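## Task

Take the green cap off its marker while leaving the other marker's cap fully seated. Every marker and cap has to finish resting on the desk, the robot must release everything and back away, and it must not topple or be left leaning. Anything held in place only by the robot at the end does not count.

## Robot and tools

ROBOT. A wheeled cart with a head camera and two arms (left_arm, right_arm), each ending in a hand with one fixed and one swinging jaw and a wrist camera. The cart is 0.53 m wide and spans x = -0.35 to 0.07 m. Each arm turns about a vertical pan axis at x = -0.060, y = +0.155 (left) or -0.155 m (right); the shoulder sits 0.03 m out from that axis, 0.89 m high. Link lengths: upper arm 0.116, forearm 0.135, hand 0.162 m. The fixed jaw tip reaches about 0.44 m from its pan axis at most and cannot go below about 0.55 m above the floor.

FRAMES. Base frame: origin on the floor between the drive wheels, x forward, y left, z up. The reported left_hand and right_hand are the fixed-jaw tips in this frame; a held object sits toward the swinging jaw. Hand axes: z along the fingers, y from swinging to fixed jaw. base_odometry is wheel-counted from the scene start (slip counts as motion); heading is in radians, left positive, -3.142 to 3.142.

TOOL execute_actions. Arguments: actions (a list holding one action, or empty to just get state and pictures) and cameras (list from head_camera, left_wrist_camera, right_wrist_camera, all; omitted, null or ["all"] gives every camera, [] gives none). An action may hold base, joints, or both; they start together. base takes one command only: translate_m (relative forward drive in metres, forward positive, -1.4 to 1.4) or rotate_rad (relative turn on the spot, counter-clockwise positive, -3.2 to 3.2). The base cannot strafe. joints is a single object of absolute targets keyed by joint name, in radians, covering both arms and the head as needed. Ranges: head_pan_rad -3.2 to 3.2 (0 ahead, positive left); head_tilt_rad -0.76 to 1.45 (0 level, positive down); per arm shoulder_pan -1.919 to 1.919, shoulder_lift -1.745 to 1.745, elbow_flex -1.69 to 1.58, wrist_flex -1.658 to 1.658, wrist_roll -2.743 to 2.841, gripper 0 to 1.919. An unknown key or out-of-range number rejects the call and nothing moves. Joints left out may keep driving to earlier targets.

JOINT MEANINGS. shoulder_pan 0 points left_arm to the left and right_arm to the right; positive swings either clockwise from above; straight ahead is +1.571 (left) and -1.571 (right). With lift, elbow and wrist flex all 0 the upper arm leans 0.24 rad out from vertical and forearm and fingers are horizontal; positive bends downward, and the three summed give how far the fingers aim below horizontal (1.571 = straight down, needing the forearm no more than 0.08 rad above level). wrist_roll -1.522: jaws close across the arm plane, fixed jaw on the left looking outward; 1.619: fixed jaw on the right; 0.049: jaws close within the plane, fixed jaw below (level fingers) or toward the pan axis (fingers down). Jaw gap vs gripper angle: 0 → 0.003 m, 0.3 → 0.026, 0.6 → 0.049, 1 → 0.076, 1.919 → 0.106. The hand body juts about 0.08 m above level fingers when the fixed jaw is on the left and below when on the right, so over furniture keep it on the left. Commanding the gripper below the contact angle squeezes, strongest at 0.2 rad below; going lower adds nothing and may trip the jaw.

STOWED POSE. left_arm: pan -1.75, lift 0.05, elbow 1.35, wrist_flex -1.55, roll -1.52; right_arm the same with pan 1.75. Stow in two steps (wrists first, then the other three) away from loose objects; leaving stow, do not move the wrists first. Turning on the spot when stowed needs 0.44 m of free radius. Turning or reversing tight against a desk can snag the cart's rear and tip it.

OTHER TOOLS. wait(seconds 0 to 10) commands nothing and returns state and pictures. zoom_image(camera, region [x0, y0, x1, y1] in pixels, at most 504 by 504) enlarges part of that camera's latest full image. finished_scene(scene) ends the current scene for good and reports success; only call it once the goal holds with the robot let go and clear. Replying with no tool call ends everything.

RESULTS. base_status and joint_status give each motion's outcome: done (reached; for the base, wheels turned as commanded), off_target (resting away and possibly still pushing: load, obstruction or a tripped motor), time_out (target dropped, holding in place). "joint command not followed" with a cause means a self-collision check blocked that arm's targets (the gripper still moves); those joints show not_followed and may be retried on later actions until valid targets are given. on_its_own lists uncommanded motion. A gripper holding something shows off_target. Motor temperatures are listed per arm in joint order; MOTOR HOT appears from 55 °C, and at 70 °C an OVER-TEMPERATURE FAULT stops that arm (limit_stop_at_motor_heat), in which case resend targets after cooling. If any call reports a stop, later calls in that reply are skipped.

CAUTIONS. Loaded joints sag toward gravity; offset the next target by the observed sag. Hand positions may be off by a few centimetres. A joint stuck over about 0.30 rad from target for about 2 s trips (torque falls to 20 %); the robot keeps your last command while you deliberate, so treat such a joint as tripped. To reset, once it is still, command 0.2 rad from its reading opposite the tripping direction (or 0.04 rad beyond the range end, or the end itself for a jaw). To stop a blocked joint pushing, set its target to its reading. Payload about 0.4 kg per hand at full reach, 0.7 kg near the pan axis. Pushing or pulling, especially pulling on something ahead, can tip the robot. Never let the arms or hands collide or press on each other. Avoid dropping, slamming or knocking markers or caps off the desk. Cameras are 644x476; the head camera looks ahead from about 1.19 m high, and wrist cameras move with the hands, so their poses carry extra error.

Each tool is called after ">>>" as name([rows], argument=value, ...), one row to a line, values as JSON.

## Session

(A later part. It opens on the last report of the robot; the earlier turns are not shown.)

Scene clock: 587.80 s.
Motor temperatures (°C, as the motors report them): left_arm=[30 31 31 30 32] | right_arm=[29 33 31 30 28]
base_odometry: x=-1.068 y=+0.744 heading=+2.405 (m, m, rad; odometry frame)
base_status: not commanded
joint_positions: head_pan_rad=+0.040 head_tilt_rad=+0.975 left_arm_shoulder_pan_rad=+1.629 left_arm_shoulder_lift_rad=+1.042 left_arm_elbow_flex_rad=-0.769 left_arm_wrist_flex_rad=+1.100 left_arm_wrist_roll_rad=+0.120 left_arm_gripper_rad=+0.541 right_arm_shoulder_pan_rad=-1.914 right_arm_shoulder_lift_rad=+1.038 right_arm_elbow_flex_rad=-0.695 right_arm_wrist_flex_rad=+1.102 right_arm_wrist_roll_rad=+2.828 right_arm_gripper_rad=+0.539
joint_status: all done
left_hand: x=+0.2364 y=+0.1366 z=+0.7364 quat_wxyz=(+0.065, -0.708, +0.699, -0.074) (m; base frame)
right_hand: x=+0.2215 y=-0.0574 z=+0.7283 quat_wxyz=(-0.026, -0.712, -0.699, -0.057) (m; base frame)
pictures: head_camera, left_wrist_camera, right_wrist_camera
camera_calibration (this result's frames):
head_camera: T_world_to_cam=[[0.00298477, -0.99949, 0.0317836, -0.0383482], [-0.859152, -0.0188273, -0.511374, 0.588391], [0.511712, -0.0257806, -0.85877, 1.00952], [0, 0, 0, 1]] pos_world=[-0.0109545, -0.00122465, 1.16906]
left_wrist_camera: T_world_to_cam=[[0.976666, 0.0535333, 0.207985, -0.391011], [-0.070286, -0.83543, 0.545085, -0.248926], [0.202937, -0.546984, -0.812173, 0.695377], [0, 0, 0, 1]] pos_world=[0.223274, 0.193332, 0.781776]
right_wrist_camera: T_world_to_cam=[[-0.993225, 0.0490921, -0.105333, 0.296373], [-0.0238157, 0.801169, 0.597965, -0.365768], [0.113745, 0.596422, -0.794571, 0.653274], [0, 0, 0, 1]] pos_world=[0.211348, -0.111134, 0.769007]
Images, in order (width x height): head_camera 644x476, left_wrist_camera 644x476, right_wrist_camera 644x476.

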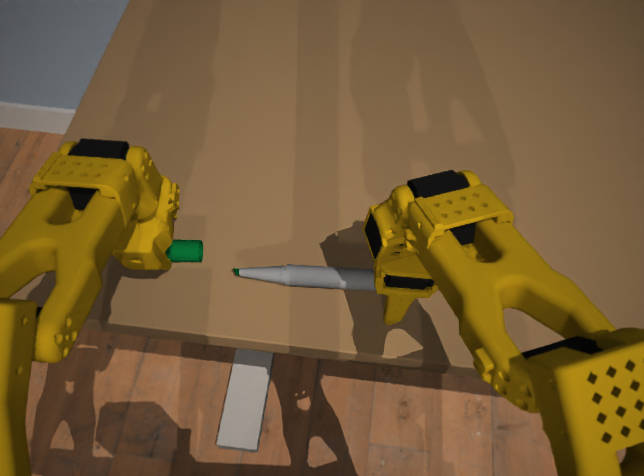

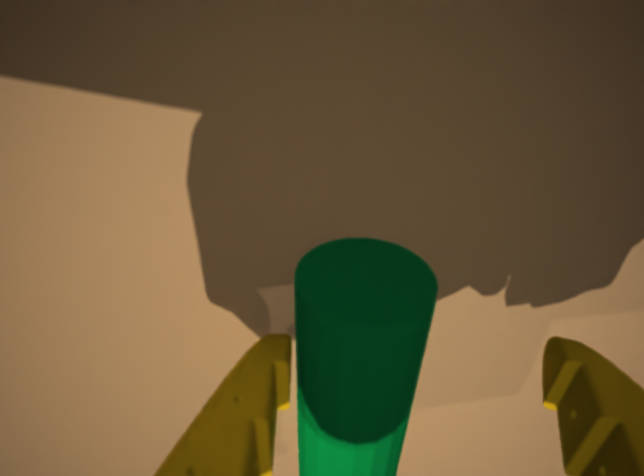

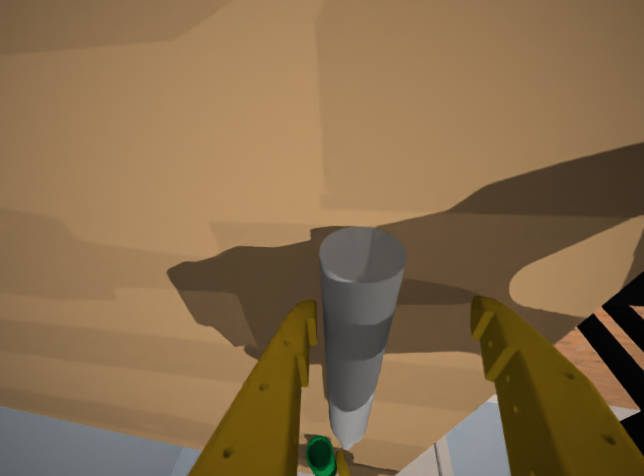

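>>> execute_actions([
  {"joints": {"left_arm_shoulder_lift_rad": 0.84, "left_arm_wrist_flex_rad": 1.17, "right_arm_shoulder_lift_rad": 0.84}},
])

Scene clock: 601.37 s.
Motor temperatures (°C, as the motors report them): left_arm=[30 31 31 30 32] | right_arm=[29 33 31 30 28]
base_odometry: x=-1.068 y=+0.744 heading=+2.405 (m, m, rad; odometry frame)
base_status: not commanded
joint_positions: head_pan_rad=+0.040 head_tilt_rad=+0.975 left_arm_shoulder_pan_rad=+1.629 left_arm_shoulder_lift_rad=+0.904 left_arm_elbow_flex_rad=-0.769 left_arm_wrist_flex_rad=+1.161 left_arm_wrist_roll_rad=+0.120 left_arm_gripper_rad=+0.542 right_arm_shoulder_pan_rad=-1.914 right_arm_shoulder_lift_rad=+0.905 right_arm_elbow_flex_rad=-0.695 right_arm_wrist_flex_rad=+1.102 right_arm_wrist_roll_rad=+2.828 right_arm_gripper_rad=+0.543
joint_status: all done
left_hand: x=+0.2460 y=+0.1361 z=+0.7720 quat_wxyz=(+0.090, -0.705, +0.696, -0.103) (m; base frame)
right_hand: x=+0.2400 y=-0.0507 z=+0.7654 quat_wxyz=(-0.054, -0.708, -0.694, -0.117) (m; base frame)
pictures: head_camera, left_wrist_camera, right_wrist_camera
camera_calibration (this result's frames):
head_camera: T_world_to_cam=[[0.00298503, -0.99949, 0.0317836, -0.0383481], [-0.859152, -0.0188275, -0.511374, 0.588391], [0.511712, -0.0257805, -0.85877, 1.00952], [0, 0, 0, 1]] pos_world=[-0.0109545, -0.00122464, 1.16906]
left_wrist_camera: T_world_to_cam=[[0.957905, 0.0546339, 0.28184, -0.460337], [-0.111918, -0.832987, 0.541855, -0.255768], [0.264373, -0.550588, -0.791808, 0.691752], [0, 0, 0, 1]] pos_world=[0.229453, 0.192969, 0.816065]
right_wrist_camera: T_world_to_cam=[[-0.972332, 0.0565563, -0.226653, 0.40657], [-0.100812, 0.77366, 0.625529, -0.396809], [0.21073, 0.631072, -0.746553, 0.618405], [0, 0, 0, 1]] pos_world=[0.225001, -0.106256, 0.802038]
Images, in order (width x height): head_camera 644x476, left_wrist_camera 644x476, right_wrist_camera 644x476.

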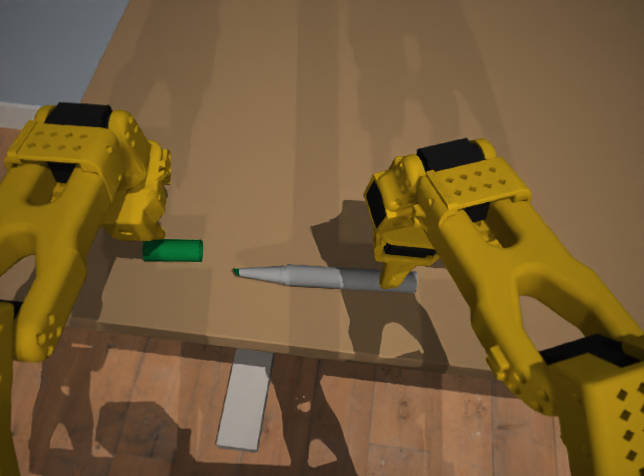

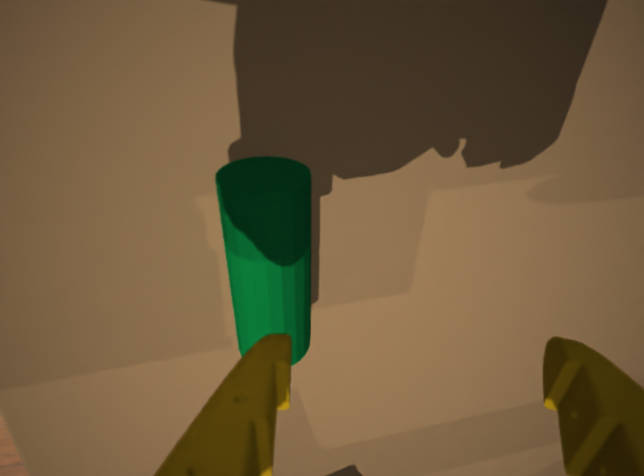

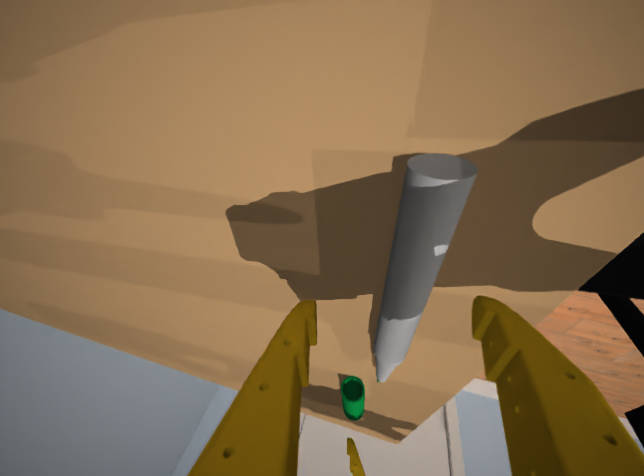

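Both pieces are resting on the desk. Next I'll raise the arms and back straight away.

>>> execute_actions([
  {"base": {"translate_m": -0.3}, "joints": {"left_arm_shoulder_lift_rad": 0.45, "right_arm_shoulder_lift_rad": 0.45, "head_tilt_rad": 0.72, "head_pan_rad": -0.08}},
])

Scene clock: 605.70 s.
Motor temperatures (°C, as the motors report them): left_arm=[30 31 31 30 32] | right_arm=[29 33 31 30 28]
base_odometry: x=-0.846 y=+0.542 heading=+2.404 (m, m, rad; odometry frame)
base_status: done
joint_positions: head_pan_rad=-0.070 head_tilt_rad=+0.734 left_arm_shoulder_pan_rad=+1.629 left_arm_shoulder_lift_rad=+0.510 left_arm_elbow_flex_rad=-0.769 left_arm_wrist_flex_rad=+1.164 left_arm_wrist_roll_rad=+0.120 left_arm_gripper_rad=+0.542 right_arm_shoulder_pan_rad=-1.914 right_arm_shoulder_lift_rad=+0.510 right_arm_elbow_flex_rad=-0.695 right_arm_wrist_flex_rad=+1.102 right_arm_wrist_roll_rad=+2.828 right_arm_gripper_rad=+0.543
joint_status: all done
left_hand: x=+0.2712 y=+0.1346 z=+0.8872 quat_wxyz=(+0.216, -0.672, +0.664, -0.246) (m; base frame)
right_hand: x=+0.2658 y=-0.0415 z=+0.8856 quat_wxyz=(-0.135, -0.676, -0.663, -0.291) (m; base frame)
pictures: head_camera, left_wrist_camera, right_wrist_camera
camera_calibration (this result's frames):
head_camera: T_world_to_cam=[[-0.11334, -0.993312, 0.0220275, -0.0325861], [-0.709637, 0.0654152, -0.701524, 0.81428], [0.695391, -0.0951424, -0.712305, 0.849576], [0, 0, 0, 1]] pos_world=[-0.0166379, -0.00480369, 1.17711]
left_wrist_camera: T_world_to_cam=[[0.778768, 0.0651429, 0.623921, -0.773184], [-0.313408, -0.821167, 0.476928, -0.205915], [0.543412, -0.566958, -0.619082, 0.548733], [0, 0, 0, 1]] pos_world=[0.239407, 0.192385, 0.920323]
right_wrist_camera: T_world_to_cam=[[-0.825581, 0.108986, -0.553659, 0.711108], [-0.339016, 0.688557, 0.641059, -0.430487], [0.451093, 0.716946, -0.531511, 0.446131], [0, 0, 0, 1]] pos_world=[0.239888, -0.100938, 0.906803]
Images, in order (width x height): head_camera 644x476, left_wrist_camera 644x476, right_wrist_camera 644x476.

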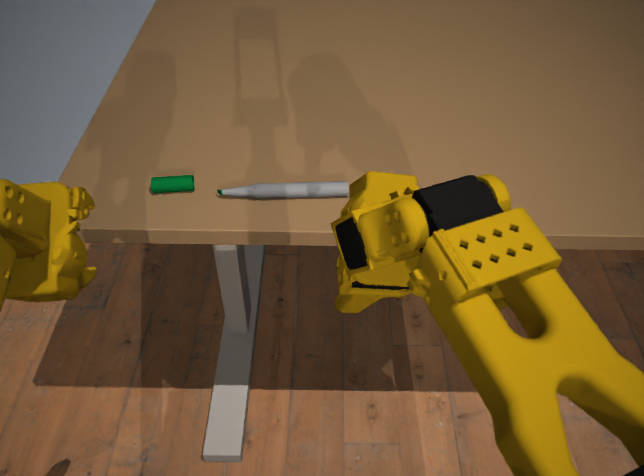

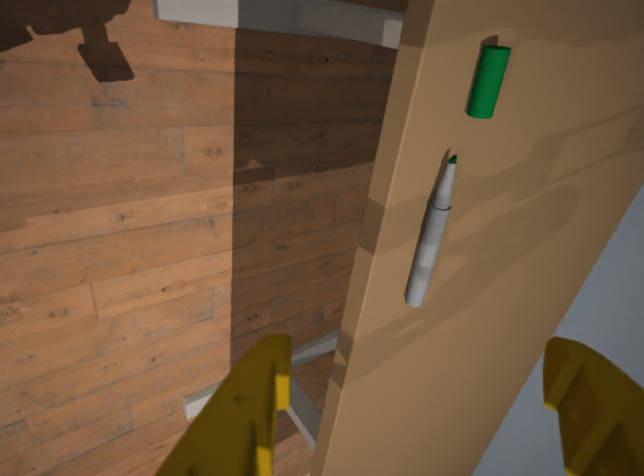

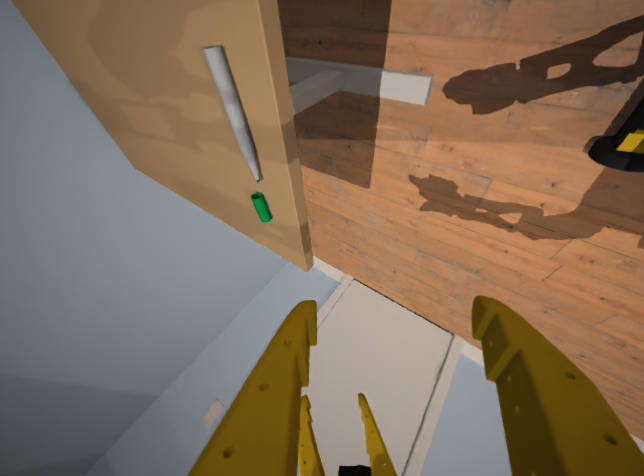

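The uncapped marker and its cap are on the desk and the hands are clear. One look to the right will confirm the other marker is undisturbed.

>>> execute_actions([
  {"joints": {"head_pan_rad": -0.6, "head_tilt_rad": 0.5}},
], cameras=["head_camera"])

Scene clock: 610.13 s.
Motor temperatures (°C, as the motors report them): left_arm=[30 31 31 30 32] | right_arm=[29 33 31 30 28]
base_odometry: x=-0.846 y=+0.542 heading=+2.404 (m, m, rad; odometry frame)
base_status: not commanded
joint_positions: head_pan_rad=-0.590 head_tilt_rad=+0.514 left_arm_shoulder_pan_rad=+1.629 left_arm_shoulder_lift_rad=+0.510 left_arm_elbow_flex_rad=-0.769 left_arm_wrist_flex_rad=+1.164 left_arm_wrist_roll_rad=+0.120 left_arm_gripper_rad=+0.542 right_arm_shoulder_pan_rad=-1.914 right_arm_shoulder_lift_rad=+0.510 right_arm_elbow_flex_rad=-0.695 right_arm_wrist_flex_rad=+1.102 right_arm_wrist_roll_rad=+2.828 right_arm_gripper_rad=+0.543
joint_status: all done
left_hand: x=+0.2712 y=+0.1346 z=+0.8872 quat_wxyz=(+0.216, -0.672, +0.664, -0.246) (m; base frame)
right_hand: x=+0.2658 y=-0.0415 z=+0.8856 quat_wxyz=(-0.135, -0.676, -0.663, -0.291) (m; base frame)
pictures: head_camera
camera_calibration (this result's frames):
head_camera: T_world_to_cam=[[-0.595033, -0.803612, 0.0119634, -0.0436419], [-0.441506, 0.314402, -0.840371, 0.986696], [0.671571, -0.505331, -0.541879, 0.652296], [0, 0, 0, 1]] pos_world=[-0.0283997, -0.0156647, 1.18318]
Images, in order (width x height): head_camera 644x476.

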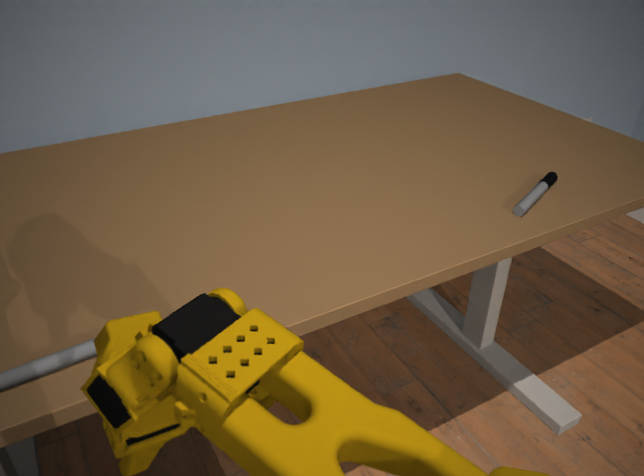

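The black-capped marker is still capped and on the desk. The green cap is off, both pieces are on the desk, and the robot is clear.

>>> finished_scene(scene=2)

The scene is finished: the task was done.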